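# Shelve the desk carton above its matching part label

## Task

Take the carton that sits on the desk and set it into the row of cartons on the wall shelf, above the empty shelf label printed with that carton's part number, so the label is fully covered by it. It must stand upright, line up with its neighbours, and have its own label turned toward the room. The cartons already on the shelf must stay exactly where they were, neither moved nor rotated. If the carton topples or is left leaning, the task fails. It only counts if the carton stays in place on its own, without the robot holding it.

## Robot and tools

Robot: a Hello Robot Stretch 4, a single-arm mobile manipulator. It has an omni-wheel base, a lift that slides up a mast, one arm that telescopes straight forward, a three-joint wrist (yaw, pitch, roll) and a two-finger gripper. It stands about 1.6 m tall, and the edge of its base lies within 0.23 m of the base origin. Cameras: head_camera, head_left_camera, head_right_camera, wrist_camera.

Frames: the base frame sits on the floor below the base centre, with x forward, y left and z up. hand_pose is a point between the open fingertips, expressed in the base frame; its axes equal the base axes when all wrist joints read zero, and the printed value may be slightly off. The odometry frame is the base frame as it was when the scene began. base_odometry comes from wheel rotation alone, so slipping is counted as motion. Heading runs from -3.142 to 3.142 and is positive to the left. If turned_by_wheels and turned_by_imu differ by more than roughly 0.1 rad, the base likely bumped something or slid, and the heading error is about wheels minus imu. base_tilt (degrees) is positive when the robot leans forward or right, with a fixed bias of up to about 1.5 degrees.

execute_actions: the argument "actions" is a list holding one action, or an empty list to just get state and images. "cameras" picks which images come back (null, omitted or ["all"] gives all; [] gives none). An action contains "base", "joints" or both, optionally with "pace" and "contact_limits"; alternatively it contains only {"end_of_arm": "enable_torque"}, which re-powers any wrist or gripper motor that shut itself off. All motions in one action begin at the same time and may end separately. No action runs over 15 s.

"base" holds exactly one relative move, measured from where the base last reported itself: translate_m (metres, forward positive, -2 to 2), strafe_m (metres sideways, left positive, -2 to 2) or rotate_rad (radians, counter-clockwise from above positive, -3.2 to 3.2). These are offsets, not positions.

"joints" is one object keyed by joint name, each value an absolute target: lift_m 0 to 1.2 m; arm_m 0 to 0.55 m extension; wrist_yaw_rad -1.134 to 4.276 (0 points forward, positive turns left, 3.14 folded back, over 3.4 the arm may obstruct); wrist_pitch_rad -1.117 to 4.259 (0 level, 1.57 pointing down); wrist_roll_rad -1.117 to 4.259 (0 puts both fingers level, positive turns clockwise as seen from behind); gripper_m -0.038 to 0.141 m, the fingertip gap (negative means fingers squeeze together). Joint targets beyond range are clipped and reported; any other bad value or unknown key rejects the whole call. A joint or base left out of an action may still be driving toward its previous target.

"pace" is "slow", "default", "fast" or "max" (base up to 0.1/0.3/0.4/0.6 m/s and 1/2/3/4 rad/s; above lift 0.2 these are reduced as the lift rises). "contact_limits" currently accepts only arm_m, 0 (gentlest) to 0.75 (firmest), default 0.5; it decides how hard the arm may push before halting.

wait: {"seconds": 0 to 10}; commands nothing and returns state and images. zoom_image: {"camera": name, "region": [x0, y0, x1, y1]} in pixels of that camera's latest full image, top-left origin, at most 504 by 504. finished_scene: {"scene": number} ends the scene for good after the last command is held; the reply states success.

Results: base_status and joint_status tell how each motion ended. "done" for the base only means the wheels turned enough. "off_target" means it stopped short and may keep pushing. "contact_stop_at_<key>" means it hit something; that part drops its target and may go slack (a slack lift can sag under load, slack wheels can roll). "limit_stop_at_tilt" means a lean beyond 6 degrees; lift, arm and wheels go slack until it eases. "limit_stop_at_own_body" means self-collision protection fired, which can happen with the gripper pitched up (below -0.2) and rolled (below -0.4 or above 4); moving away still works. "torque_fault" means a wrist or gripper motor overloaded and went limp; send enable_torque. If one call reports a stop, the remaining calls in that reply are skipped. on_its_own lists uncommanded behaviour; its "held at" is the held target, not the actual position. lidar_m gives 12 distances, one per 30-degree sector, starting straight ahead and going counter-clockwise (4th left, 7th behind, 10th right); "-" means nothing seen or closer than 0.25 m; it covers heights from about 0.15 m up to the robot's top and misses glass and thin legs. wrist_depth_mm is a 7 by 7 grid of depths, 100 to 2000 mm, from the top left. motor_effort gives percent of maximum with the peak in brackets; offsets and noise exist.

Gripping: command a gap smaller than the carton's width; tighter squeezes harder and pulls the object toward the wrist. Position readings and "done" do not confirm a grasp; a firm hold shows as a clear gripper effort change. Stuck fingertips on a surface: raise the lift.

Avoid: dropping or slamming the carton, nudging the shelved cartons, hard shoves, and driving or turning with over 1 kg held at arm_m above 0.2, especially fast, since the robot can tip. To unfold at the start, send lift_m 0.4 with wrist_yaw_rad 0 together. Shorter robot motion time is better.

Each tool is called after ">>>" as a command line: name --argument value for each argument, lists and objects as JSON in quotes; but a table of rows of numbers goes row by row, as --pt "numbers of a row", without its own name.

## Session

>>> execute_actions --actions '[]'

Scene clock: 0.00 s.
base_odometry: x=+0.000 y=+0.000 heading=+0.000 (m, m, rad; odometry frame)
turned_by_wheels: +0.000 (rad since the last result)
turned_by_imu: +0.000 (rad since the last result)
base_tilt: forward=-0.6 right=+0.7 (deg)
lidar_m: 1.81 2.52 1.97 2.01 1.76 1.55 1.56 1.85 1.69 1.71 2.03 1.80
base_status: not commanded
joint_positions: lift_m=+0.160 arm_m=+0.001 wrist_yaw_rad=+3.183 wrist_pitch_rad=+0.017 wrist_roll_rad=+0.000 gripper_m=+0.057
joint_status: not commanded
motor_effort: lift_m=+18 arm_m=-1 wrist_yaw_rad=-1 wrist_pitch_rad=-8 wrist_roll_rad=-2 gripper_m=-2 wheel_0=-1 wheel_1=+0 wheel_2=-1 (%)
hand_pose: x=-0.1197 y=+0.0755 z=+0.3332 quat_wxyz=(-0.020, -0.008, +0.000, +1.000) (m; base frame)
wrist_depth_mm: - 117 196 1661 1576 1464 1397 / - 114 139 1708 1576 1464 1430 / - 128 177 1661 1576 1464 1397 / 130 162 1756 1661 1499 1464 1397 / 1430 1708 1708 1661 1576 1537 1397 / 917 866 931 991 1255 1397 1397 / 691 707 - 820 831 931 1008
pictures: head_camera, head_left_camera, head_right_camera, wrist_camera
Images, in order (width x height): head_camera 420x560, head_left_camera 420x672, head_right_camera 420x672, wrist_camera 616x392.

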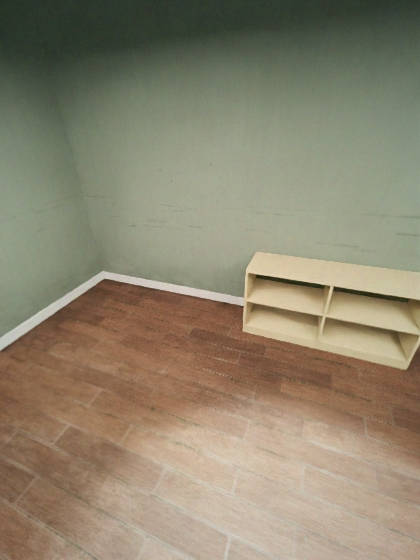

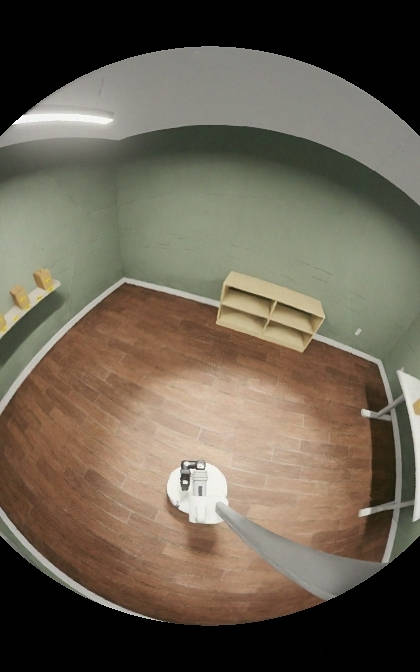

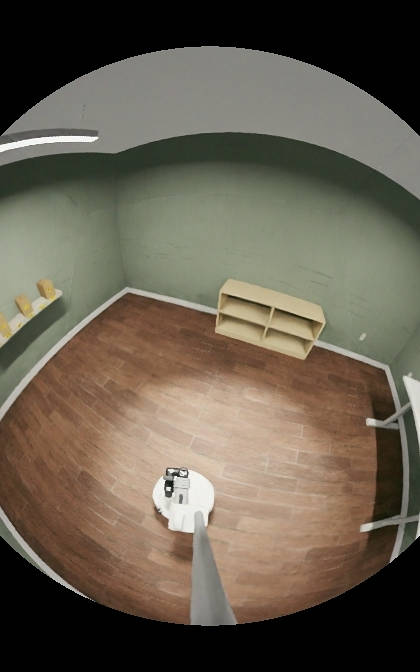

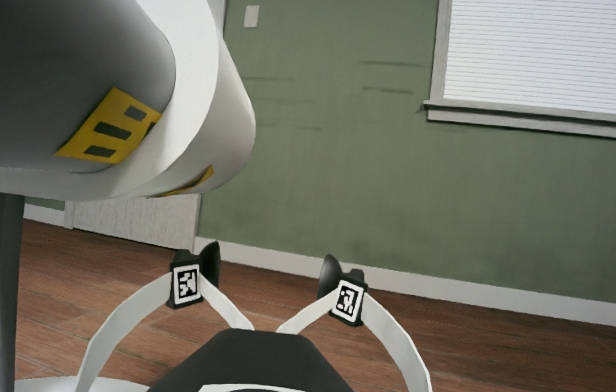

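>>> execute_actions --actions '[{"base":{"rotate_rad":-1.8},"joints":{"lift_m":0.9,"wrist_yaw_rad":0,"gripper_m":0.14}}]'

Scene clock: 10.73 s.
base_odometry: x=+0.000 y=+0.000 heading=-1.799 (m, m, rad; odometry frame)
turned_by_wheels: -1.799 (rad since the last result)
turned_by_imu: -1.772 (rad since the last result)
base_tilt: forward=-0.7 right=+0.6 (deg)
lidar_m: 1.68 1.82 1.84 1.79 2.36 2.04 2.05 2.04 1.54 1.53 1.64 2.43
base_status: done
joint_positions: lift_m=+0.900 arm_m=+0.001 wrist_yaw_rad=+0.000 wrist_pitch_rad=+0.017 wrist_roll_rad=+0.000 gripper_m=+0.140
joint_status: all done
motor_effort: lift_m=+21(21) arm_m=+0(1) wrist_yaw_rad=-2(7) wrist_pitch_rad=-6(7) wrist_roll_rad=+1(2) gripper_m=-1(1) wheel_0=+3(3) wheel_1=+6(11) wheel_2=+4(9) (%)
hand_pose: x=+0.4606 y=-0.0873 z=+1.0732 quat_wxyz=(+1.000, +0.000, +0.008, +0.000) (m; base frame)
wrist_depth_mm: - - - - - - - / - - - - - - - / - - - - - - - / - - - - - - - / 1808 211 - - - - - / - - 1464 1499 212 - 1983 / 1708 - - - - - 1863
pictures: head_camera, head_left_camera, head_right_camera, wrist_camera
Images, in order (width x height): head_camera 420x560, head_left_camera 420x672, head_right_camera 420x672, wrist_camera 616x392.

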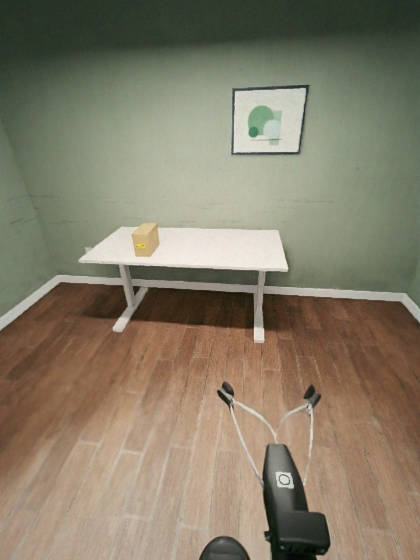

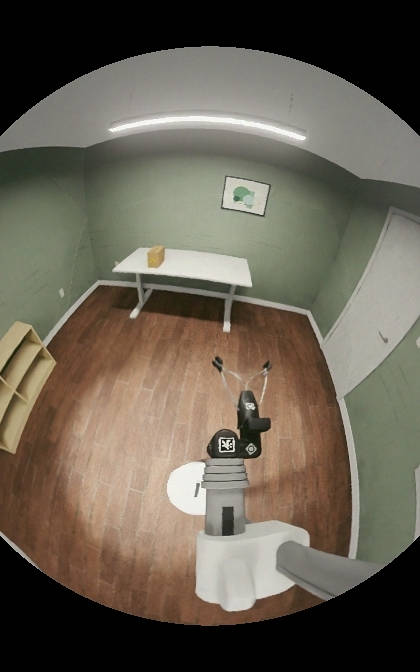

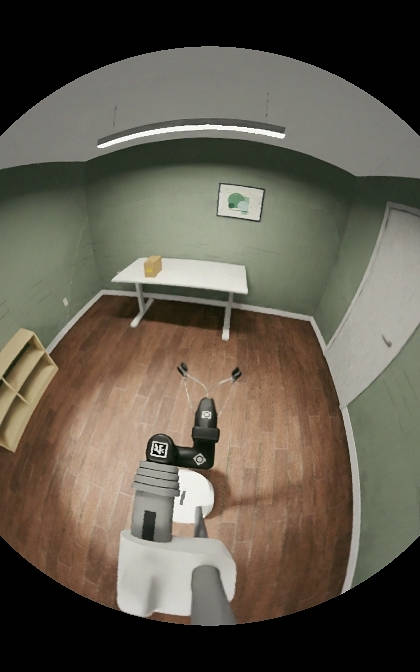

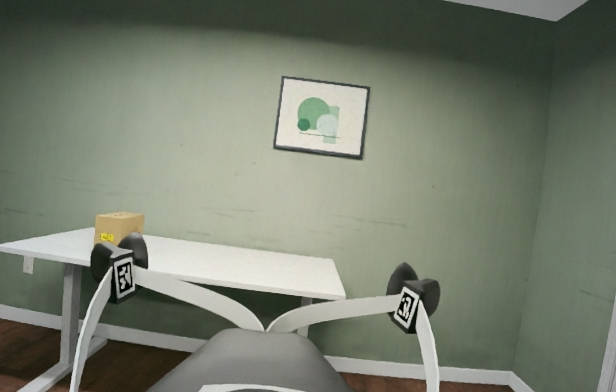

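>>> execute_actions --actions '[{"base":{"rotate_rad":-0.08},"joints":{"lift_m":0.75}}]' --cameras '[]'

>>> execute_actions --actions '[{"base":{"strafe_m":0.6}}]' --cameras '[]'

>>> execute_actions --actions '[{"base":{"translate_m":0.9}}]'

Scene clock: 16.00 s.
base_odometry: x=+0.000 y=+0.000 heading=-1.878 (m, m, rad; odometry frame)
turned_by_wheels: -0.079 (rad since the last result)
turned_by_imu: -0.078 (rad since the last result)
base_tilt: forward=-0.7 right=+0.7 (deg)
lidar_m: 1.67 1.79 1.88 1.79 2.30 2.10 2.03 2.19 1.58 1.51 1.63 2.23
base_status: done
joint_positions: lift_m=+0.750 arm_m=+0.001 wrist_yaw_rad=+0.000 wrist_pitch_rad=+0.017 wrist_roll_rad=+0.000 gripper_m=+0.140
joint_status: all done
motor_effort: lift_m=+15(19) arm_m=+0(1) wrist_yaw_rad=-1(1) wrist_pitch_rad=-7(6) wrist_roll_rad=-1(0) gripper_m=+1(2) wheel_0=+4(13) wheel_1=+6(10) wheel_2=+4(8) (%)
hand_pose: x=+0.4606 y=-0.0874 z=+0.9237 quat_wxyz=(+1.000, +0.000, +0.008, +0.000) (m; base frame)
wrist_depth_mm: - - - - - - - / - - - - - - 1863 / - - - - - - 1921 / 1756 - - - - - 1808 / - 210 - - - - 1756 / - - - - 212 - 1756 / 1618 1808 - - - - 1756
pictures: none
No camera images: the call's "cameras" was empty. Leave "cameras" out to get every camera's image.

Scene clock: 19.33 s.
base_odometry: x=+0.572 y=-0.181 heading=-1.878 (m, m, rad; odometry frame)
turned_by_wheels: +0.000 (rad since the last result)
turned_by_imu: +0.002 (rad since the last result)
base_tilt: forward=-0.6 right=+0.8 (deg)
lidar_m: 1.69 1.77 1.26 1.19 1.26 2.32 2.06 2.07 2.21 2.12 2.26 1.78
base_status: done
joint_positions: lift_m=+0.750 arm_m=+0.001 wrist_yaw_rad=+0.000 wrist_pitch_rad=+0.017 wrist_roll_rad=+0.000 gripper_m=+0.140
joint_status: not commanded
motor_effort: lift_m=+16(16) arm_m=-1(1) wrist_yaw_rad=-1(1) wrist_pitch_rad=-5(6) wrist_roll_rad=+0(1) gripper_m=-1(0) wheel_0=-2(14) wheel_1=+5(13) wheel_2=+0(4) (%)
hand_pose: x=+0.4605 y=-0.0874 z=+0.9237 quat_wxyz=(+1.000, +0.000, +0.008, +0.000) (m; base frame)
wrist_depth_mm: - - - - - - - / - - - - - - - / - - - - - - - / - - - - - - - / - 210 - - - - - / - - - - 213 - - / 1618 1756 - - - - -
pictures: none
No camera images: the call's "cameras" was empty. Leave "cameras" out to get every camera's image.

Scene clock: 23.80 s.
base_odometry: x=+0.300 y=-1.039 heading=-1.877 (m, m, rad; odometry frame)
turned_by_wheels: +0.000 (rad since the last result)
turned_by_imu: +0.000 (rad since the last result)
base_tilt: forward=-0.6 right=+0.8 (deg)
lidar_m: 0.81 0.84 1.64 1.20 1.22 1.78 3.17 3.04 2.23 2.10 1.14 0.82
base_status: done
joint_positions: lift_m=+0.750 arm_m=+0.001 wrist_yaw_rad=+0.000 wrist_pitch_rad=+0.017 wrist_roll_rad=+0.000 gripper_m=+0.140
joint_status: not commanded
motor_effort: lift_m=+16(16) arm_m=+0(1) wrist_yaw_rad=-1(0) wrist_pitch_rad=-6(5) wrist_roll_rad=-2(0) gripper_m=-1(0) wheel_0=+2(6) wheel_1=+6(12) wheel_2=-3(13) (%)
hand_pose: x=+0.4606 y=-0.0874 z=+0.9237 quat_wxyz=(+1.000, +0.000, +0.008, +0.000) (m; base frame)
wrist_depth_mm: 1255 1281 1308 1336 1397 1366 1464 / 1281 1308 1336 1336 1397 1397 1464 / 1336 1308 1366 1397 1430 1397 1430 / 1308 1336 1336 1366 1430 1430 1464 / 946 210 1255 1366 1366 1464 1464 / 603 585 603 750 213 946 1430 / 917 1336 - 591 615 668 668
pictures: head_camera, head_left_camera, head_right_camera, wrist_camera
Images, in order (width x height): head_camera 420x560, head_left_camera 420x672, head_right_camera 420x672, wrist_camera 616x392.

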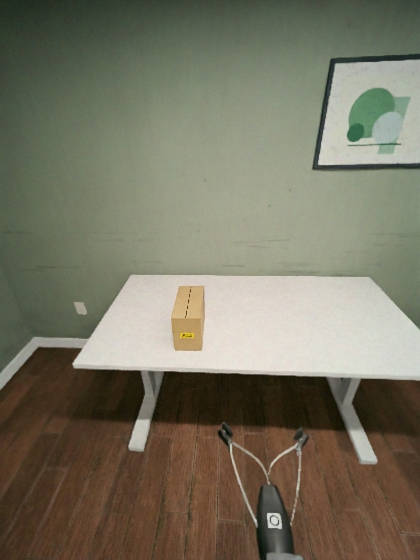

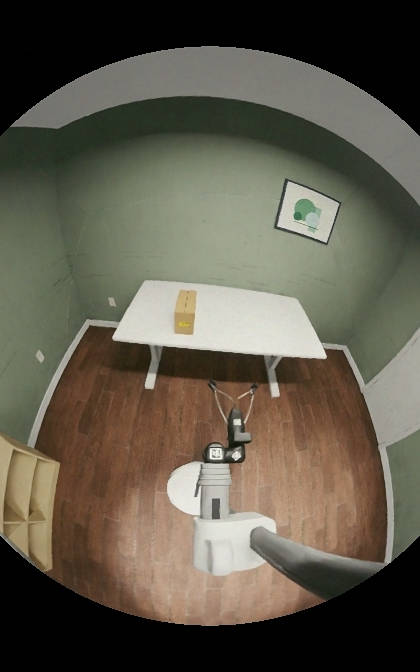

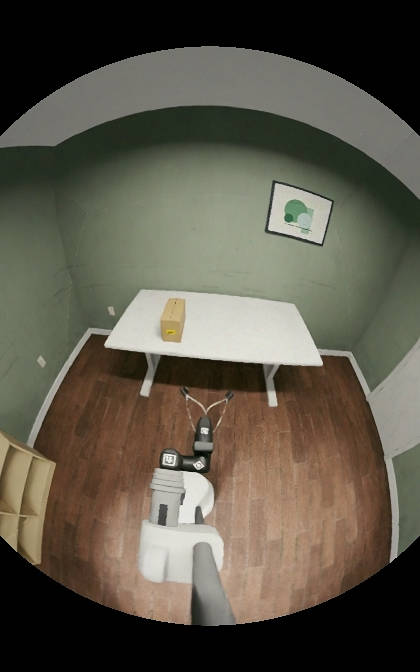

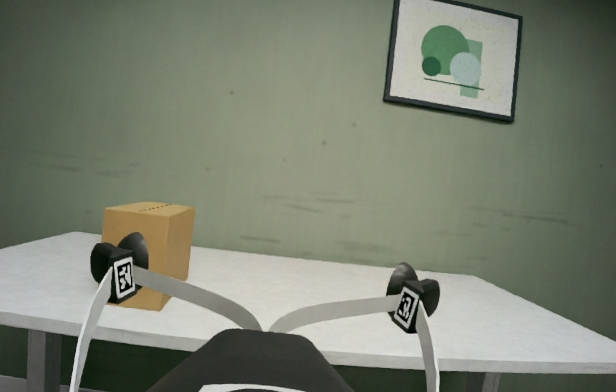

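>>> zoom_image --camera "head_camera" --region '[150,270,230,360]'

>>> execute_actions --actions '[{"base":{"strafe_m":0.17},"joints":{"lift_m":0.65,"arm_m":0.2}}]' --cameras '["head_camera","wrist_camera"]'

Region (150, 270, 230, 360) of head_camera's 420x560 image, scaled by 5.600, with more detail than that image has.

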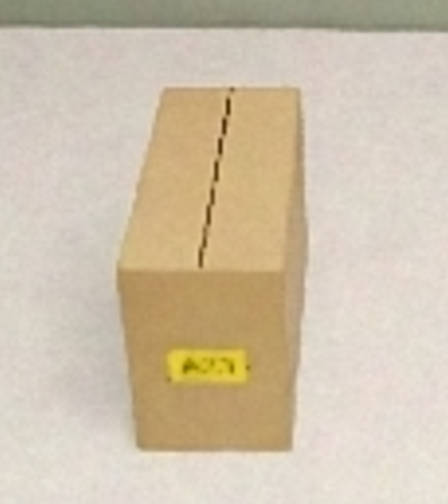

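Scene clock: 27.97 s.
base_odometry: x=+0.462 y=-1.090 heading=-1.877 (m, m, rad; odometry frame)
turned_by_wheels: +0.000 (rad since the last result)
turned_by_imu: +0.000 (rad since the last result)
base_tilt: forward=-0.6 right=+0.7 (deg)
lidar_m: 0.79 0.86 1.45 1.01 1.05 1.51 3.17 3.26 2.42 2.29 1.12 0.84
base_status: done
joint_positions: lift_m=+0.650 arm_m=+0.199 wrist_yaw_rad=+0.000 wrist_pitch_rad=+0.016 wrist_roll_rad=+0.000 gripper_m=+0.140
joint_status: all done
motor_effort: lift_m=+15(16) arm_m=+6(9) wrist_yaw_rad=-1(0) wrist_pitch_rad=-7(7) wrist_roll_rad=-1(1) gripper_m=+0(1) wheel_0=-1(9) wheel_1=+4(14) wheel_2=+0(2) (%)
hand_pose: x=+0.6582 y=-0.0874 z=+0.8237 quat_wxyz=(+1.000, +0.000, +0.008, +0.000) (m; base frame)
wrist_depth_mm: 1078 1118 1138 1160 1182 1182 1205 / 1118 1118 1138 1138 1182 1205 1205 / 1098 1138 1160 1160 1182 1229 1229 / 1098 1118 466 1229 1255 1229 1229 / 580 211 473 917 1098 1205 1229 / 389 377 384 459 211 580 621 / 699 1138 - 397 404 415 418
pictures: head_camera, wrist_camera
Images, in order (width x height): head_camera 420x560, wrist_camera 616x392.

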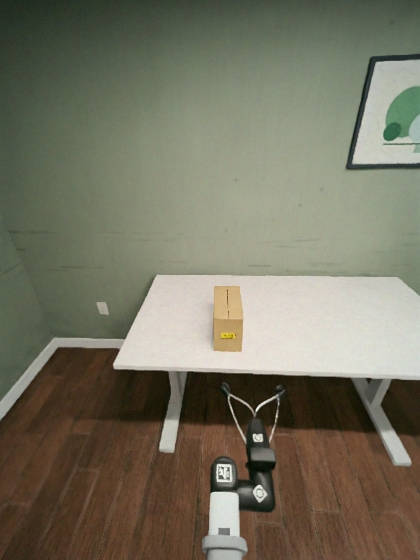

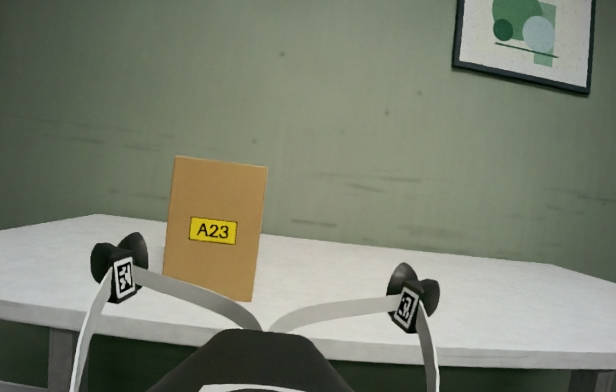

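>>> execute_actions --actions '[{"base":{"strafe_m":0.07},"joints":{"arm_m":0.36}}]' --cameras '["head_camera","wrist_camera"]'

Scene clock: 34.10 s.
base_odometry: x=+0.529 y=-1.111 heading=-1.877 (m, m, rad; odometry frame)
turned_by_wheels: +0.000 (rad since the last result)
turned_by_imu: -0.001 (rad since the last result)
base_tilt: forward=-0.6 right=+0.7 (deg)
lidar_m: 0.80 0.84 1.38 0.95 0.99 1.39 3.16 3.26 2.48 2.34 1.12 0.84
base_status: done
joint_positions: lift_m=+0.650 arm_m=+0.359 wrist_yaw_rad=+0.000 wrist_pitch_rad=+0.016 wrist_roll_rad=+0.000 gripper_m=+0.140
joint_status: all done
motor_effort: lift_m=+15(15) arm_m=+6(1) wrist_yaw_rad=-1(2) wrist_pitch_rad=-6(6) wrist_roll_rad=-1(0) gripper_m=+1(1) wheel_0=-3(13) wheel_1=+5(14) wheel_2=+0(1) (%)
hand_pose: x=+0.8183 y=-0.0874 z=+0.8237 quat_wxyz=(+1.000, +0.000, +0.008, +0.000) (m; base frame)
wrist_depth_mm: 991 991 991 1008 1008 1060 1042 / 960 976 991 1008 1060 1078 1098 / 960 960 991 1025 1042 1042 1060 / 976 991 314 319 1025 1060 1078 / 585 211 315 320 1042 1060 1118 / 366 357 310 320 212 574 621 / 272 294 - 325 347 375 407
pictures: head_camera, wrist_camera
Images, in order (width x height): head_camera 420x560, wrist_camera 616x392.

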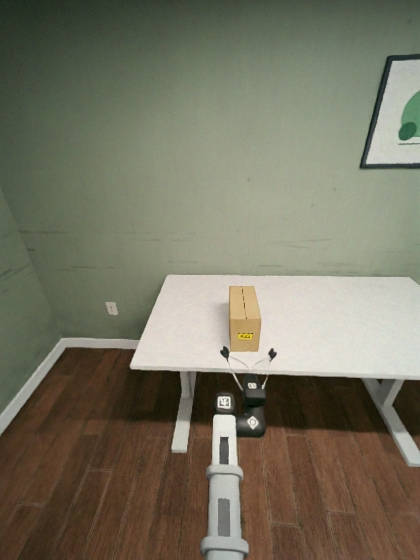

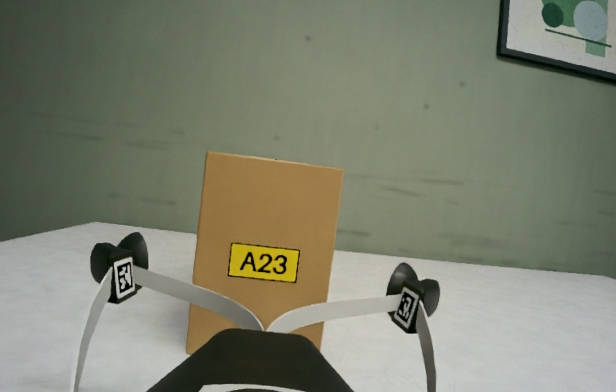

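>>> execute_actions --actions '[{"base":{"translate_m":0.14},"joints":{"lift_m":0.63},"pace":"slow"}]' --cameras '["head_camera","wrist_camera"]'

Scene clock: 39.50 s.
base_odometry: x=+0.487 y=-1.244 heading=-1.876 (m, m, rad; odometry frame)
turned_by_wheels: +0.001 (rad since the last result)
turned_by_imu: +0.000 (rad since the last result)
base_tilt: forward=-0.6 right=+0.7 (deg)
lidar_m: 0.66 0.69 1.37 0.97 0.96 1.40 3.34 3.39 2.50 2.35 0.93 0.69
base_status: done
joint_positions: lift_m=+0.630 arm_m=+0.359 wrist_yaw_rad=+0.000 wrist_pitch_rad=+0.016 wrist_roll_rad=+0.000 gripper_m=+0.140
joint_status: all done
motor_effort: lift_m=+15(15) arm_m=+6(6) wrist_yaw_rad=-2(1) wrist_pitch_rad=-6(6) wrist_roll_rad=-1(0) gripper_m=-1(0) wheel_0=+6(7) wheel_1=+7(10) wheel_2=-4(9) (%)
hand_pose: x=+0.8183 y=-0.0874 z=+0.8037 quat_wxyz=(+1.000, +0.000, +0.008, +0.000) (m; base frame)
wrist_depth_mm: 831 842 866 866 878 917 931 / 831 854 854 891 891 917 917 / 831 842 183 190 891 917 946 / 842 866 185 190 917 904 931 / 508 189 186 191 691 917 931 / 319 186 186 190 196 504 535 / 236 242 - 194 286 330 351
pictures: head_camera, wrist_camera
Images, in order (width x height): head_camera 420x560, wrist_camera 616x392.

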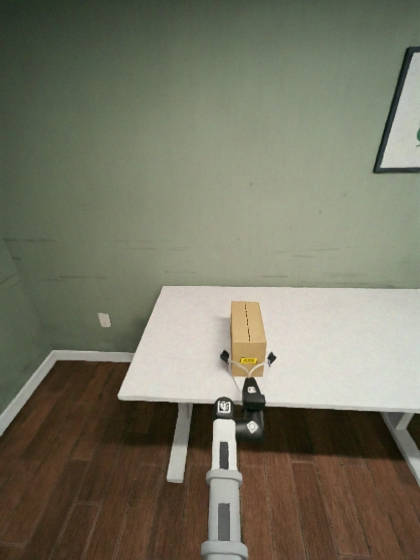

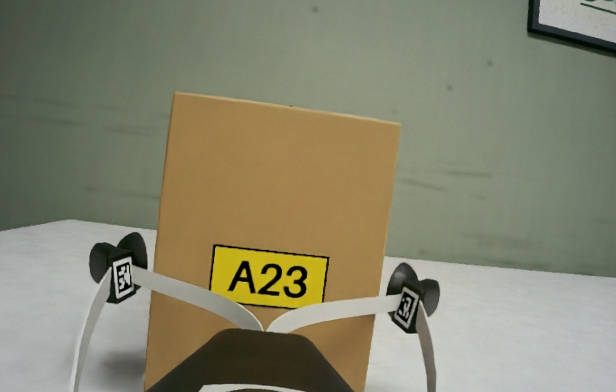

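>>> execute_actions --actions '[{"joints":{"arm_m":0.405},"contact_limits":{"arm_m":0.2}}]' --cameras '["wrist_camera"]'

>>> execute_actions --actions '[{"joints":{"gripper_m":0.03}}]' --cameras '[]'

>>> execute_actions --actions '[{"joints":{"lift_m":0.7},"pace":"slow"}]' --cameras '["head_camera","wrist_camera"]'

Scene clock: 46.73 s.
base_odometry: x=+0.487 y=-1.244 heading=-1.876 (m, m, rad; odometry frame)
turned_by_wheels: +0.000 (rad since the last result)
turned_by_imu: -0.001 (rad since the last result)
base_tilt: forward=-0.7 right=+0.7 (deg)
lidar_m: 0.68 0.71 1.38 0.97 0.99 1.40 3.32 3.37 2.49 2.38 0.96 0.69
base_status: not commanded
joint_positions: lift_m=+0.630 arm_m=+0.404 wrist_yaw_rad=+0.000 wrist_pitch_rad=+0.016 wrist_roll_rad=+0.000 gripper_m=+0.140
joint_status: all done
motor_effort: lift_m=+15(15) arm_m=+6(8) wrist_yaw_rad=+0(0) wrist_pitch_rad=-7(6) wrist_roll_rad=-2(2) gripper_m=+2(1) wheel_0=+6(6) wheel_1=+7(7) wheel_2=-4(4) (%)
contact_limits: arm_m 0.2
hand_pose: x=+0.8632 y=-0.0874 z=+0.8037 quat_wxyz=(+1.000, +0.000, +0.008, +0.000) (m; base frame)
wrist_depth_mm: 778 809 809 831 854 866 878 / 798 809 820 831 854 878 891 / 798 809 183 188 191 866 891 / 788 798 185 189 854 878 891 / 508 193 185 190 699 904 904 / 319 185 186 189 193 504 539 / 236 241 - 192 281 327 357
pictures: wrist_camera
Images, in order (width x height): wrist_camera 616x392.

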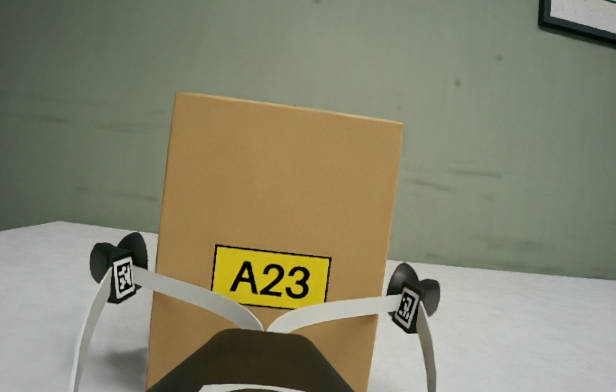

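Scene clock: 48.83 s.
base_odometry: x=+0.487 y=-1.244 heading=-1.876 (m, m, rad; odometry frame)
turned_by_wheels: +0.000 (rad since the last result)
turned_by_imu: +0.000 (rad since the last result)
base_tilt: forward=-0.6 right=+0.7 (deg)
lidar_m: 0.66 0.71 1.35 0.97 0.99 1.41 3.33 3.37 2.49 2.34 0.94 0.69
base_status: not commanded
joint_positions: lift_m=+0.630 arm_m=+0.404 wrist_yaw_rad=+0.000 wrist_pitch_rad=+0.016 wrist_roll_rad=+0.000 gripper_m=+0.031
joint_status: all done
motor_effort: lift_m=+15(15) arm_m=+6(6) wrist_yaw_rad=+0(1) wrist_pitch_rad=-5(7) wrist_roll_rad=+0(1) gripper_m=-28(26) wheel_0=+5(6) wheel_1=+7(7) wheel_2=-4(4) (%)
hand_pose: x=+0.8632 y=-0.0874 z=+0.8037 quat_wxyz=(+1.000, +0.000, +0.008, +0.000) (m; base frame)
wrist_depth_mm: 788 809 820 831 842 866 878 / 788 798 809 831 842 866 878 / 798 809 163 166 169 866 904 / 798 778 163 167 171 891 891 / 512 165 164 167 171 878 904 / 156 163 165 168 172 504 539 / 242 228 - 124 281 296 355
pictures: none
No camera images: the call's "cameras" was empty. Leave "cameras" out to get every camera's image.

Scene clock: 50.30 s.
base_odometry: x=+0.487 y=-1.244 heading=-1.876 (m, m, rad; odometry frame)
turned_by_wheels: +0.000 (rad since the last result)
turned_by_imu: +0.000 (rad since the last result)
base_tilt: forward=-0.6 right=+0.6 (deg)
lidar_m: 0.67 0.72 1.38 0.98 1.00 1.41 3.32 3.37 2.48 2.37 0.96 0.69
base_status: not commanded
joint_positions: lift_m=+0.700 arm_m=+0.404 wrist_yaw_rad=+0.000 wrist_pitch_rad=+0.018 wrist_roll_rad=+0.000 gripper_m=+0.031
joint_status: all done
motor_effort: lift_m=+22(22) arm_m=+7(6) wrist_yaw_rad=+0(0) wrist_pitch_rad=-10(10) wrist_roll_rad=-1(0) gripper_m=-27(24) wheel_0=+5(6) wheel_1=+7(7) wheel_2=-4(4) (%)
hand_pose: x=+0.8632 y=-0.0874 z=+0.8728 quat_wxyz=(+1.000, +0.000, +0.009, +0.000) (m; base frame)
wrist_depth_mm: 778 788 809 831 842 866 866 / 788 820 809 831 854 866 878 / 798 798 164 168 171 866 891 / 820 820 165 168 172 866 891 / 798 165 165 168 172 891 904 / 155 163 165 169 173 750 809 / 362 336 - 124 297 439 521
pictures: head_camera, wrist_camera
Images, in order (width x height): head_camera 420x560, wrist_camera 616x392.

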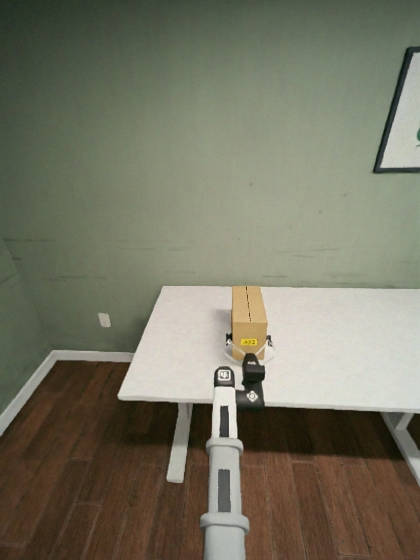

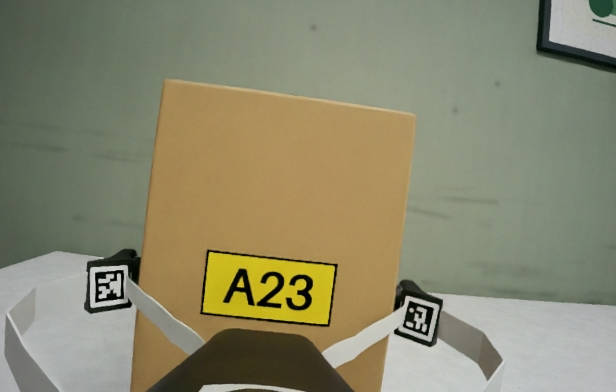

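Held. Retract, turn.

>>> execute_actions --actions '[{"joints":{"arm_m":0.0},"base":{"translate_m":-0.5}}]' --cameras '[]'

>>> execute_actions --actions '[{"base":{"rotate_rad":-3.17},"pace":"slow"}]' --cameras '[]'

>>> execute_actions --actions '[{"base":{"translate_m":1.3}}]'

Scene clock: 57.47 s.
base_odometry: x=+0.637 y=-0.768 heading=-1.877 (m, m, rad; odometry frame)
turned_by_wheels: -0.001 (rad since the last result)
turned_by_imu: -0.002 (rad since the last result)
base_tilt: forward=-0.6 right=+0.6 (deg)
lidar_m: 0.38 1.22 0.99 0.94 1.01 1.96 2.77 2.65 2.49 2.38 2.48 0.41
base_status: done
joint_positions: lift_m=+0.700 arm_m=+0.002 wrist_yaw_rad=+0.000 wrist_pitch_rad=+0.018 wrist_roll_rad=+0.000 gripper_m=+0.031
joint_status: all done
joint sent to its limit — the command would take arm_m past its lower limit, so that joint was sent only as far as its limit.
motor_effort: lift_m=+21(22) arm_m=-6(10) wrist_yaw_rad=+0(2) wrist_pitch_rad=-10(10) wrist_roll_rad=+0(0) gripper_m=-26(27) wheel_0=-3(8) wheel_1=-6(11) wheel_2=+1(12) (%)
hand_pose: x=+0.4615 y=-0.0875 z=+0.8727 quat_wxyz=(+1.000, +0.000, +0.009, +0.000) (m; base frame)
wrist_depth_mm: 1661 1618 1661 1708 1708 1808 1808 / 1576 1618 1661 1708 1708 1808 1708 / 1576 1661 165 169 171 1756 1756 / 1661 1618 164 168 172 1756 1863 / 1576 165 165 168 172 1808 1756 / 155 163 165 168 173 1366 1863 / 1576 1464 - 124 991 1808 1863
pictures: none
No camera images: the call's "cameras" was empty. Leave "cameras" out to get every camera's image.

Scene clock: 61.93 s.
base_odometry: x=+0.637 y=-0.768 heading=+1.238 (m, m, rad; odometry frame)
turned_by_wheels: -3.169 (rad since the last result)
turned_by_imu: -3.120 (rad since the last result)
base_tilt: forward=-0.7 right=+0.7 (deg)
lidar_m: 0.39 2.62 2.50 2.41 2.49 1.25 1.16 1.23 0.97 0.94 1.00 0.40
base_status: done
joint_positions: lift_m=+0.700 arm_m=+0.002 wrist_yaw_rad=+0.000 wrist_pitch_rad=+0.018 wrist_roll_rad=+0.000 gripper_m=+0.031
joint_status: not commanded
motor_effort: lift_m=+21(21) arm_m=-7(6) wrist_yaw_rad=+1(1) wrist_pitch_rad=-11(11) wrist_roll_rad=+0(2) gripper_m=-27(23) wheel_0=+5(4) wheel_1=+6(13) wheel_2=+5(9) (%)
hand_pose: x=+0.4615 y=-0.0874 z=+0.8727 quat_wxyz=(+1.000, +0.000, +0.009, +0.000) (m; base frame)
wrist_depth_mm: - - - - - - 1661 / - - - - - - 1576 / - - 165 168 172 - 1576 / - - 165 168 172 - 1576 / - 164 165 167 172 - 1499 / 156 163 165 168 172 1863 1430 / 1576 1499 - 123 1025 1708 1430
pictures: none
No camera images: the call's "cameras" was empty. Leave "cameras" out to get every camera's image.

Scene clock: 67.73 s.
base_odometry: x=+1.062 y=+0.461 heading=+1.238 (m, m, rad; odometry frame)
turned_by_wheels: +0.001 (rad since the last result)
turned_by_imu: +0.000 (rad since the last result)
base_tilt: forward=-0.6 right=+0.7 (deg)
lidar_m: 0.38 1.26 2.10 2.38 2.52 2.65 3.32 1.38 1.02 1.33 1.36 0.40
base_status: done
joint_positions: lift_m=+0.700 arm_m=+0.002 wrist_yaw_rad=+0.000 wrist_pitch_rad=+0.018 wrist_roll_rad=+0.000 gripper_m=+0.031
joint_status: not commanded
motor_effort: lift_m=+21(21) arm_m=-6(7) wrist_yaw_rad=+0(1) wrist_pitch_rad=-12(11) wrist_roll_rad=+0(0) gripper_m=-25(27) wheel_0=+4(8) wheel_1=+5(11) wheel_2=-1(13) (%)
hand_pose: x=+0.4615 y=-0.0874 z=+0.8727 quat_wxyz=(+1.000, +0.000, +0.009, +0.000) (m; base frame)
wrist_depth_mm: 1138 1160 1160 1205 1229 1281 1308 / 1138 1205 1182 1281 1255 1281 1308 / 1138 1160 165 168 172 1281 1336 / 917 946 165 168 172 1308 1336 / 1182 165 165 168 172 1308 1336 / 155 163 164 168 173 1366 1336 / 1160 1205 - 124 741 1308 1366
pictures: head_camera, head_left_camera, head_right_camera, wrist_camera
Images, in order (width x height): head_camera 420x560, head_left_camera 420x672, head_right_camera 420x672, wrist_camera 616x392.

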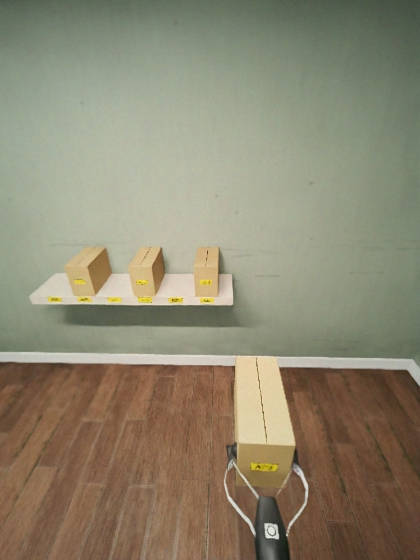

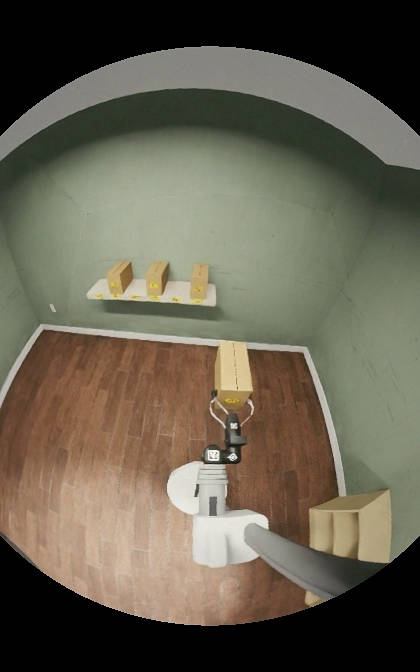

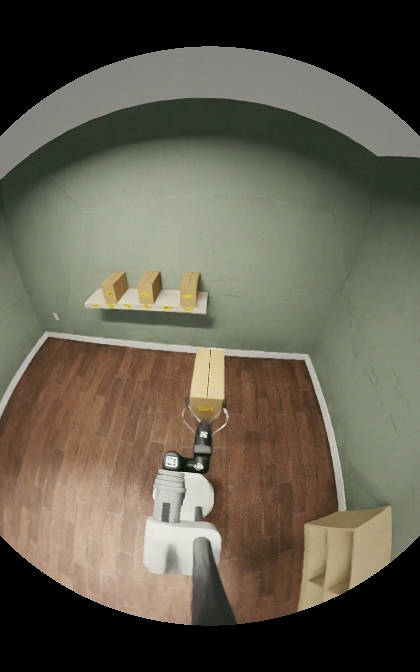

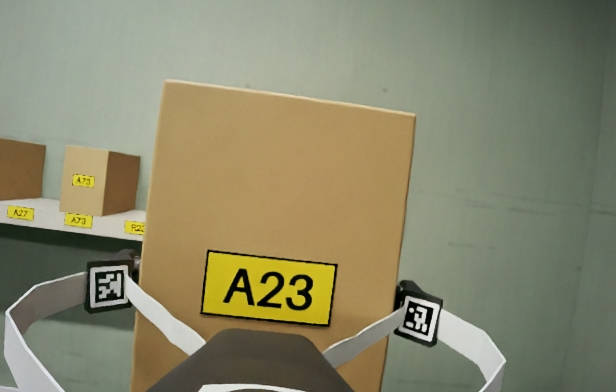

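>>> execute_actions --actions '[{"base":{"strafe_m":0.9},"joints":{"lift_m":0.85}}]' --cameras '[]'

>>> execute_actions --actions '[{"base":{"translate_m":0.3}}]' --cameras '["head_camera","wrist_camera"]'

>>> zoom_image --camera "head_camera" --region '[170,230,420,430]'

Scene clock: 75.10 s.
base_odometry: x=+0.211 y=+0.754 heading=+1.239 (m, m, rad; odometry frame)
turned_by_wheels: +0.000 (rad since the last result)
turned_by_imu: +0.002 (rad since the last result)
base_tilt: forward=-0.7 right=+0.7 (deg)
lidar_m: 0.37 1.53 1.56 1.48 1.54 2.15 3.31 2.60 1.93 1.88 2.08 0.41
base_status: done
joint_positions: lift_m=+0.850 arm_m=+0.002 wrist_yaw_rad=+0.000 wrist_pitch_rad=+0.018 wrist_roll_rad=+0.000 gripper_m=+0.031
joint_status: all done
motor_effort: lift_m=+21(24) arm_m=-6(6) wrist_yaw_rad=-2(0) wrist_pitch_rad=-11(10) wrist_roll_rad=-2(1) gripper_m=-29(24) wheel_0=-1(14) wheel_1=+3(14) wheel_2=+0(1) (%)
hand_pose: x=+0.4615 y=-0.0874 z=+1.0228 quat_wxyz=(+1.000, +0.000, +0.009, +0.000) (m; base frame)
wrist_depth_mm: 1160 1160 1205 1229 1255 1255 1281 / 1160 1160 1160 1205 1281 1255 1336 / 1138 1160 165 168 172 1281 1336 / 1160 1160 165 168 172 1281 1308 / 1182 165 165 168 172 1229 1308 / 156 163 165 169 172 1060 1366 / 1182 1205 - 124 1281 1308 1336
pictures: none
No camera images: the call's "cameras" was empty. Leave "cameras" out to get every camera's image.

Scene clock: 77.57 s.
base_odometry: x=+0.309 y=+1.038 heading=+1.239 (m, m, rad; odometry frame)
turned_by_wheels: +0.001 (rad since the last result)
turned_by_imu: +0.000 (rad since the last result)
base_tilt: forward=-0.6 right=+0.7 (deg)
lidar_m: 0.39 1.22 1.57 1.47 1.55 2.18 3.64 2.96 1.97 2.23 1.32 0.41
base_status: done
joint_positions: lift_m=+0.850 arm_m=+0.002 wrist_yaw_rad=+0.000 wrist_pitch_rad=+0.018 wrist_roll_rad=+0.000 gripper_m=+0.031
joint_status: not commanded
motor_effort: lift_m=+21(21) arm_m=-7(7) wrist_yaw_rad=+0(1) wrist_pitch_rad=-11(10) wrist_roll_rad=-1(1) gripper_m=-26(24) wheel_0=+3(8) wheel_1=+7(10) wheel_2=-2(12) (%)
hand_pose: x=+0.4615 y=-0.0874 z=+1.0228 quat_wxyz=(+1.000, +0.000, +0.009, +0.000) (m; base frame)
wrist_depth_mm: 854 904 917 946 946 976 991 / 878 878 904 931 960 960 991 / 866 891 164 168 172 991 1042 / 878 891 165 168 172 991 1008 / 904 165 165 168 172 991 1008 / 155 163 165 168 173 878 788 / 904 676 - 123 445 732 759
pictures: head_camera, wrist_camera
Images, in order (width x height): head_camera 420x560, wrist_camera 616x392.

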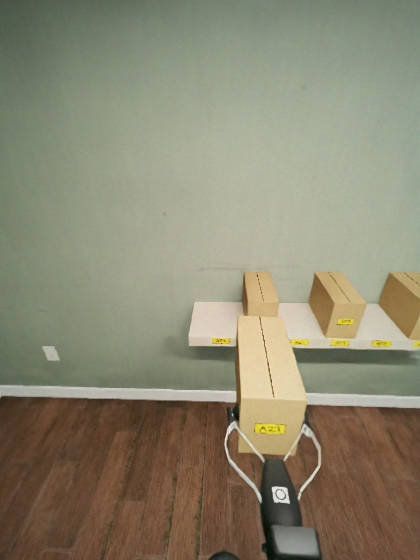

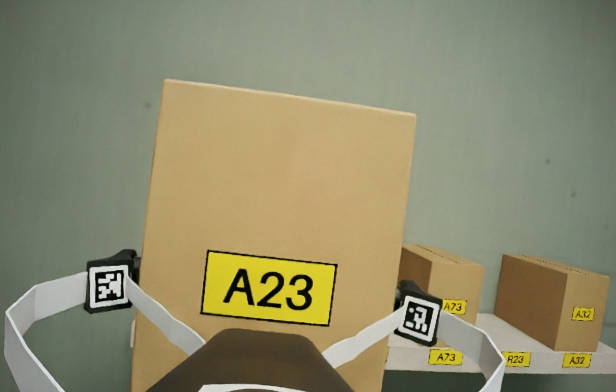

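Region (170, 230, 420, 430) of head_camera's 420x560 image, scaled by 2.016, with more detail than that image has; it fills the top 403 rows of this view, and the rest is white.

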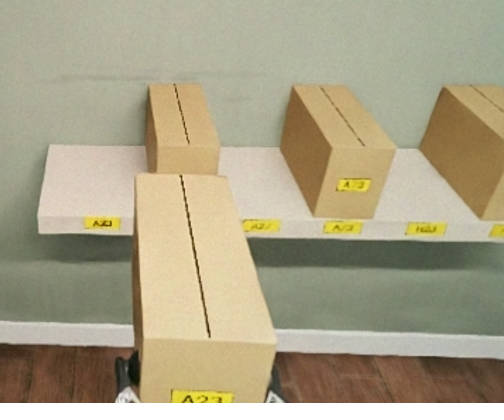

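>>> execute_actions --actions '[{"base":{"strafe_m":0.11},"joints":{"lift_m":0.76,"arm_m":0.15}}]' --cameras '["head_camera","wrist_camera"]'

Scene clock: 84.57 s.
base_odometry: x=+0.205 y=+1.073 heading=+1.239 (m, m, rad; odometry frame)
turned_by_wheels: +0.000 (rad since the last result)
turned_by_imu: +0.000 (rad since the last result)
base_tilt: forward=-0.6 right=+0.7 (deg)
lidar_m: 0.53 1.21 1.47 1.38 1.45 2.02 3.65 2.92 2.04 2.33 1.28 0.96
base_status: done
joint_positions: lift_m=+0.760 arm_m=+0.149 wrist_yaw_rad=+0.000 wrist_pitch_rad=+0.018 wrist_roll_rad=+0.000 gripper_m=+0.031
joint_status: all done
motor_effort: lift_m=+15(20) arm_m=+6(10) wrist_yaw_rad=-1(1) wrist_pitch_rad=-11(10) wrist_roll_rad=-1(1) gripper_m=-27(29) wheel_0=-3(12) wheel_1=+5(13) wheel_2=+0(6) (%)
hand_pose: x=+0.6082 y=-0.0874 z=+0.9332 quat_wxyz=(+1.000, +0.000, +0.009, +0.000) (m; base frame)
wrist_depth_mm: 741 750 768 778 809 831 842 / 741 759 768 788 820 831 854 / 750 759 164 168 173 831 854 / 750 768 165 168 171 831 866 / 768 164 165 168 173 732 591 / 156 163 165 168 172 654 591 / 759 768 - 124 569 585 603
pictures: head_camera, wrist_camera
Images, in order (width x height): head_camera 420x560, wrist_camera 616x392.

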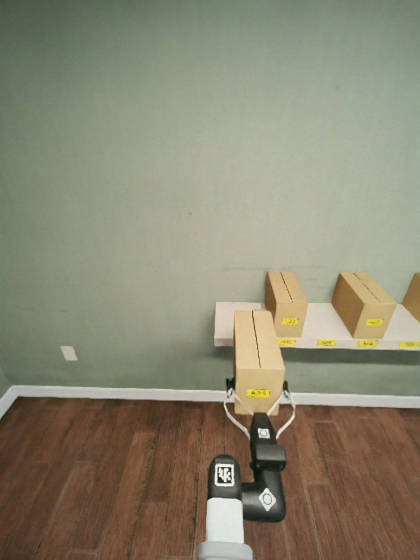

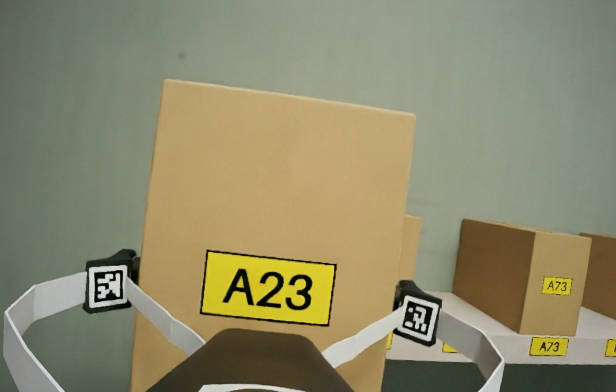

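>>> execute_actions --actions '[{"joints":{"arm_m":0.42},"pace":"slow"}]' --cameras '["head_camera","wrist_camera"]'

>>> zoom_image --camera "head_camera" --region '[190,250,340,400]'

Scene clock: 91.13 s.
base_odometry: x=+0.205 y=+1.073 heading=+1.239 (m, m, rad; odometry frame)
turned_by_wheels: +0.000 (rad since the last result)
turned_by_imu: -0.001 (rad since the last result)
base_tilt: forward=-0.5 right=+0.7 (deg)
lidar_m: 0.81 1.23 1.47 1.38 1.45 2.02 3.67 2.93 2.06 2.34 1.30 0.95
base_status: not commanded
joint_positions: lift_m=+0.760 arm_m=+0.419 wrist_yaw_rad=+0.000 wrist_pitch_rad=+0.018 wrist_roll_rad=+0.000 gripper_m=+0.031
joint_status: all done
motor_effort: lift_m=+16(16) arm_m=+7(3) wrist_yaw_rad=-1(0) wrist_pitch_rad=-10(10) wrist_roll_rad=+0(1) gripper_m=-27(26) wheel_0=-2(2) wheel_1=+5(5) wheel_2=+0(0) (%)
hand_pose: x=+0.8782 y=-0.0874 z=+0.9332 quat_wxyz=(+1.000, +0.000, +0.009, +0.000) (m; base frame)
wrist_depth_mm: 492 500 517 530 539 549 564 / 500 500 512 530 539 559 574 / 500 504 165 168 172 559 574 / 504 504 165 168 172 559 569 / 500 164 165 169 172 300 530 / 155 163 165 168 172 301 521 / 508 512 - 124 234 300 484
pictures: head_camera, wrist_camera
Images, in order (width x height): head_camera 420x560, wrist_camera 616x392.

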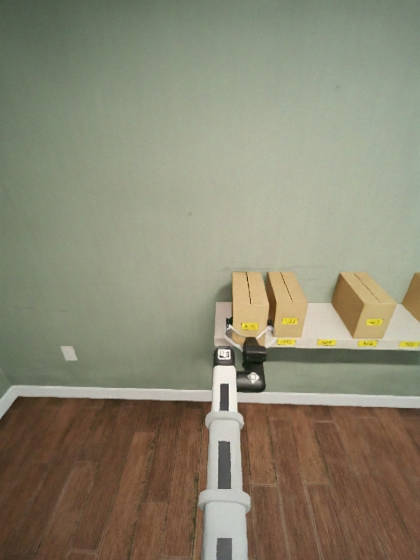

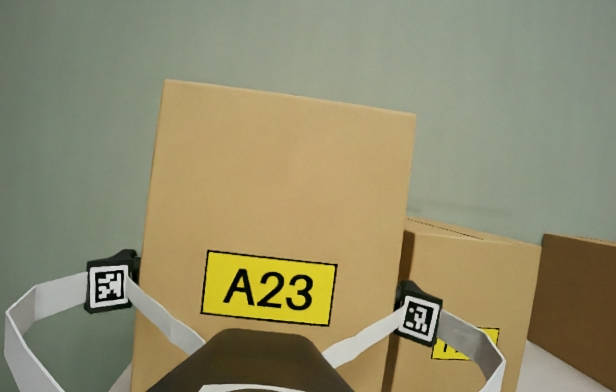

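Region (190, 250, 340, 400) of head_camera's 420x560 image, scaled by 3.360, with more detail than that image has.

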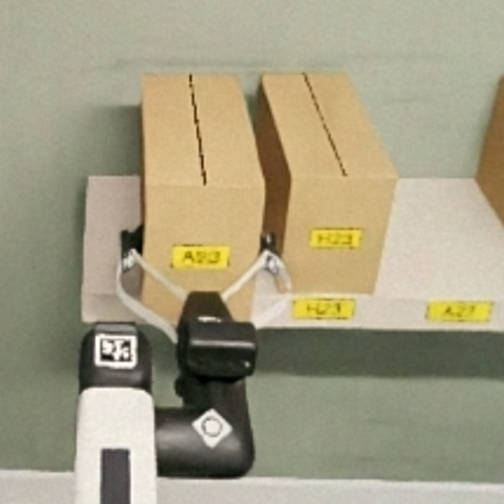

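>>> execute_actions --actions '[{"base":{"strafe_m":0.02},"pace":"slow"}]' --cameras '[]'

>>> execute_actions --actions '[{"joints":{"arm_m":0.52,"lift_m":0.72},"pace":"slow"}]' --cameras '["head_camera","wrist_camera"]'

>>> zoom_image --camera "head_camera" --region '[190,250,340,400]'

Scene clock: 98.13 s.
base_odometry: x=+0.186 y=+1.080 heading=+1.240 (m, m, rad; odometry frame)
turned_by_wheels: +0.000 (rad since the last result)
turned_by_imu: -0.001 (rad since the last result)
base_tilt: forward=-0.7 right=+0.8 (deg)
lidar_m: 0.81 1.21 1.42 1.34 1.43 1.99 3.64 2.94 2.09 2.34 1.30 0.94
base_status: done
joint_positions: lift_m=+0.760 arm_m=+0.419 wrist_yaw_rad=+0.000 wrist_pitch_rad=+0.018 wrist_roll_rad=+0.000 gripper_m=+0.031
joint_status: not commanded
motor_effort: lift_m=+16(15) arm_m=+7(6) wrist_yaw_rad=-1(1) wrist_pitch_rad=-10(9) wrist_roll_rad=-1(0) gripper_m=-27(23) wheel_0=-4(12) wheel_1=+6(10) wheel_2=+0(1) (%)
hand_pose: x=+0.8782 y=-0.0874 z=+0.9332 quat_wxyz=(+1.000, +0.000, +0.009, +0.000) (m; base frame)
wrist_depth_mm: 496 504 517 525 539 554 559 / 496 504 512 525 539 554 569 / 496 508 165 168 172 564 569 / 500 504 165 168 172 554 569 / 500 164 165 168 172 300 535 / 155 163 164 168 173 300 407 / 508 512 - 123 234 298 480
pictures: none
No camera images: the call's "cameras" was empty. Leave "cameras" out to get every camera's image.

Scene clock: 100.40 s.
base_odometry: x=+0.186 y=+1.080 heading=+1.240 (m, m, rad; odometry frame)
turned_by_wheels: +0.000 (rad since the last result)
turned_by_imu: +0.000 (rad since the last result)
base_tilt: forward=-0.6 right=+0.7 (deg)
lidar_m: 0.89 1.24 1.43 1.36 1.41 2.00 3.65 2.96 2.08 2.35 1.31 0.95
base_status: not commanded
joint_positions: lift_m=+0.720 arm_m=+0.519 wrist_yaw_rad=+0.000 wrist_pitch_rad=+0.018 wrist_roll_rad=+0.000 gripper_m=+0.031
joint_status: all done
motor_effort: lift_m=+15(14) arm_m=+6(6) wrist_yaw_rad=+0(2) wrist_pitch_rad=-11(10) wrist_roll_rad=+0(2) gripper_m=-28(26) wheel_0=-4(4) wheel_1=+6(6) wheel_2=+0(0) (%)
hand_pose: x=+0.9782 y=-0.0874 z=+0.8932 quat_wxyz=(+1.000, +0.000, +0.009, +0.000) (m; base frame)
wrist_depth_mm: 402 407 421 430 436 449 459 / 402 410 418 427 442 449 462 / 407 413 165 168 172 452 462 / 410 413 165 167 172 266 196 / 410 164 164 168 172 227 196 / 155 163 165 169 173 206 196 / 415 272 - 124 220 196 -
pictures: head_camera, wrist_camera
Images, in order (width x height): head_camera 420x560, wrist_camera 616x392.

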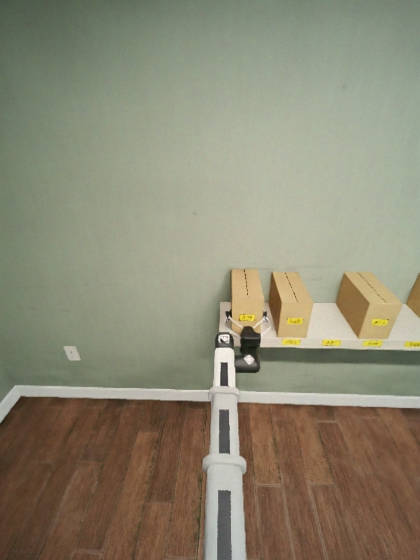

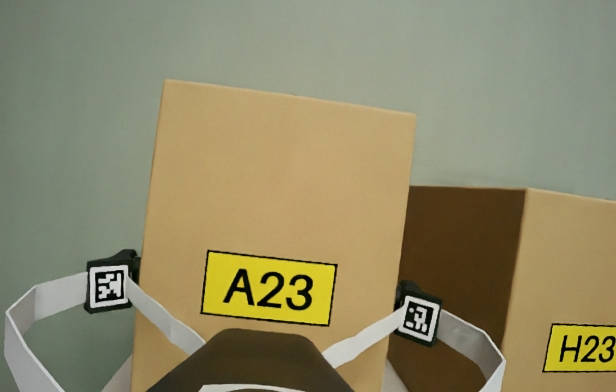

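Region (190, 250, 340, 400) of head_camera's 420x560 image, scaled by 3.360, with more detail than that image has.

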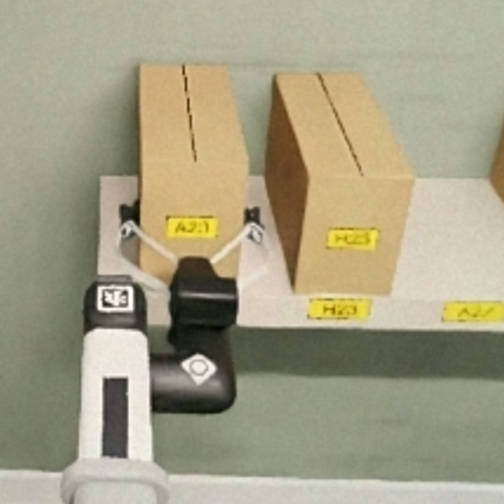

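>>> execute_actions --actions '[{"base":{"strafe_m":-0.012},"joints":{"lift_m":0.696},"pace":"slow"}]' --cameras '["wrist_camera"]'

Scene clock: 105.70 s.
base_odometry: x=+0.197 y=+1.076 heading=+1.239 (m, m, rad; odometry frame)
turned_by_wheels: +0.000 (rad since the last result)
turned_by_imu: -0.001 (rad since the last result)
base_tilt: forward=-0.7 right=+0.6 (deg)
lidar_m: 0.90 1.22 1.45 1.36 1.43 2.00 3.64 2.95 2.07 2.35 1.31 0.94
base_status: done
joint_positions: lift_m=+0.696 arm_m=+0.519 wrist_yaw_rad=+0.000 wrist_pitch_rad=+0.018 wrist_roll_rad=+0.000 gripper_m=+0.031
joint_status: all done
motor_effort: lift_m=+15(16) arm_m=+6(6) wrist_yaw_rad=-2(1) wrist_pitch_rad=-9(10) wrist_roll_rad=+0(1) gripper_m=-25(27) wheel_0=+5(8) wheel_1=-7(9) wheel_2=+0(1) (%)
hand_pose: x=+0.9782 y=-0.0874 z=+0.8693 quat_wxyz=(+1.000, +0.000, +0.009, +0.000) (m; base frame)
wrist_depth_mm: 404 413 421 427 442 449 455 / 402 413 415 430 442 452 462 / 410 413 163 167 170 452 455 / 410 418 164 167 171 213 195 / 410 165 165 168 171 207 195 / 155 163 166 168 172 196 197 / 413 230 - 124 244 196 -
pictures: wrist_camera
Images, in order (width x height): wrist_camera 616x392.

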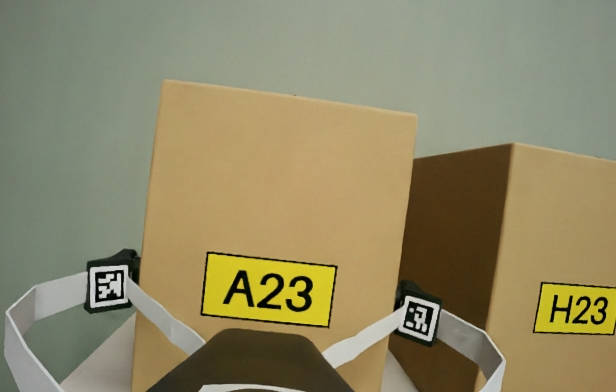

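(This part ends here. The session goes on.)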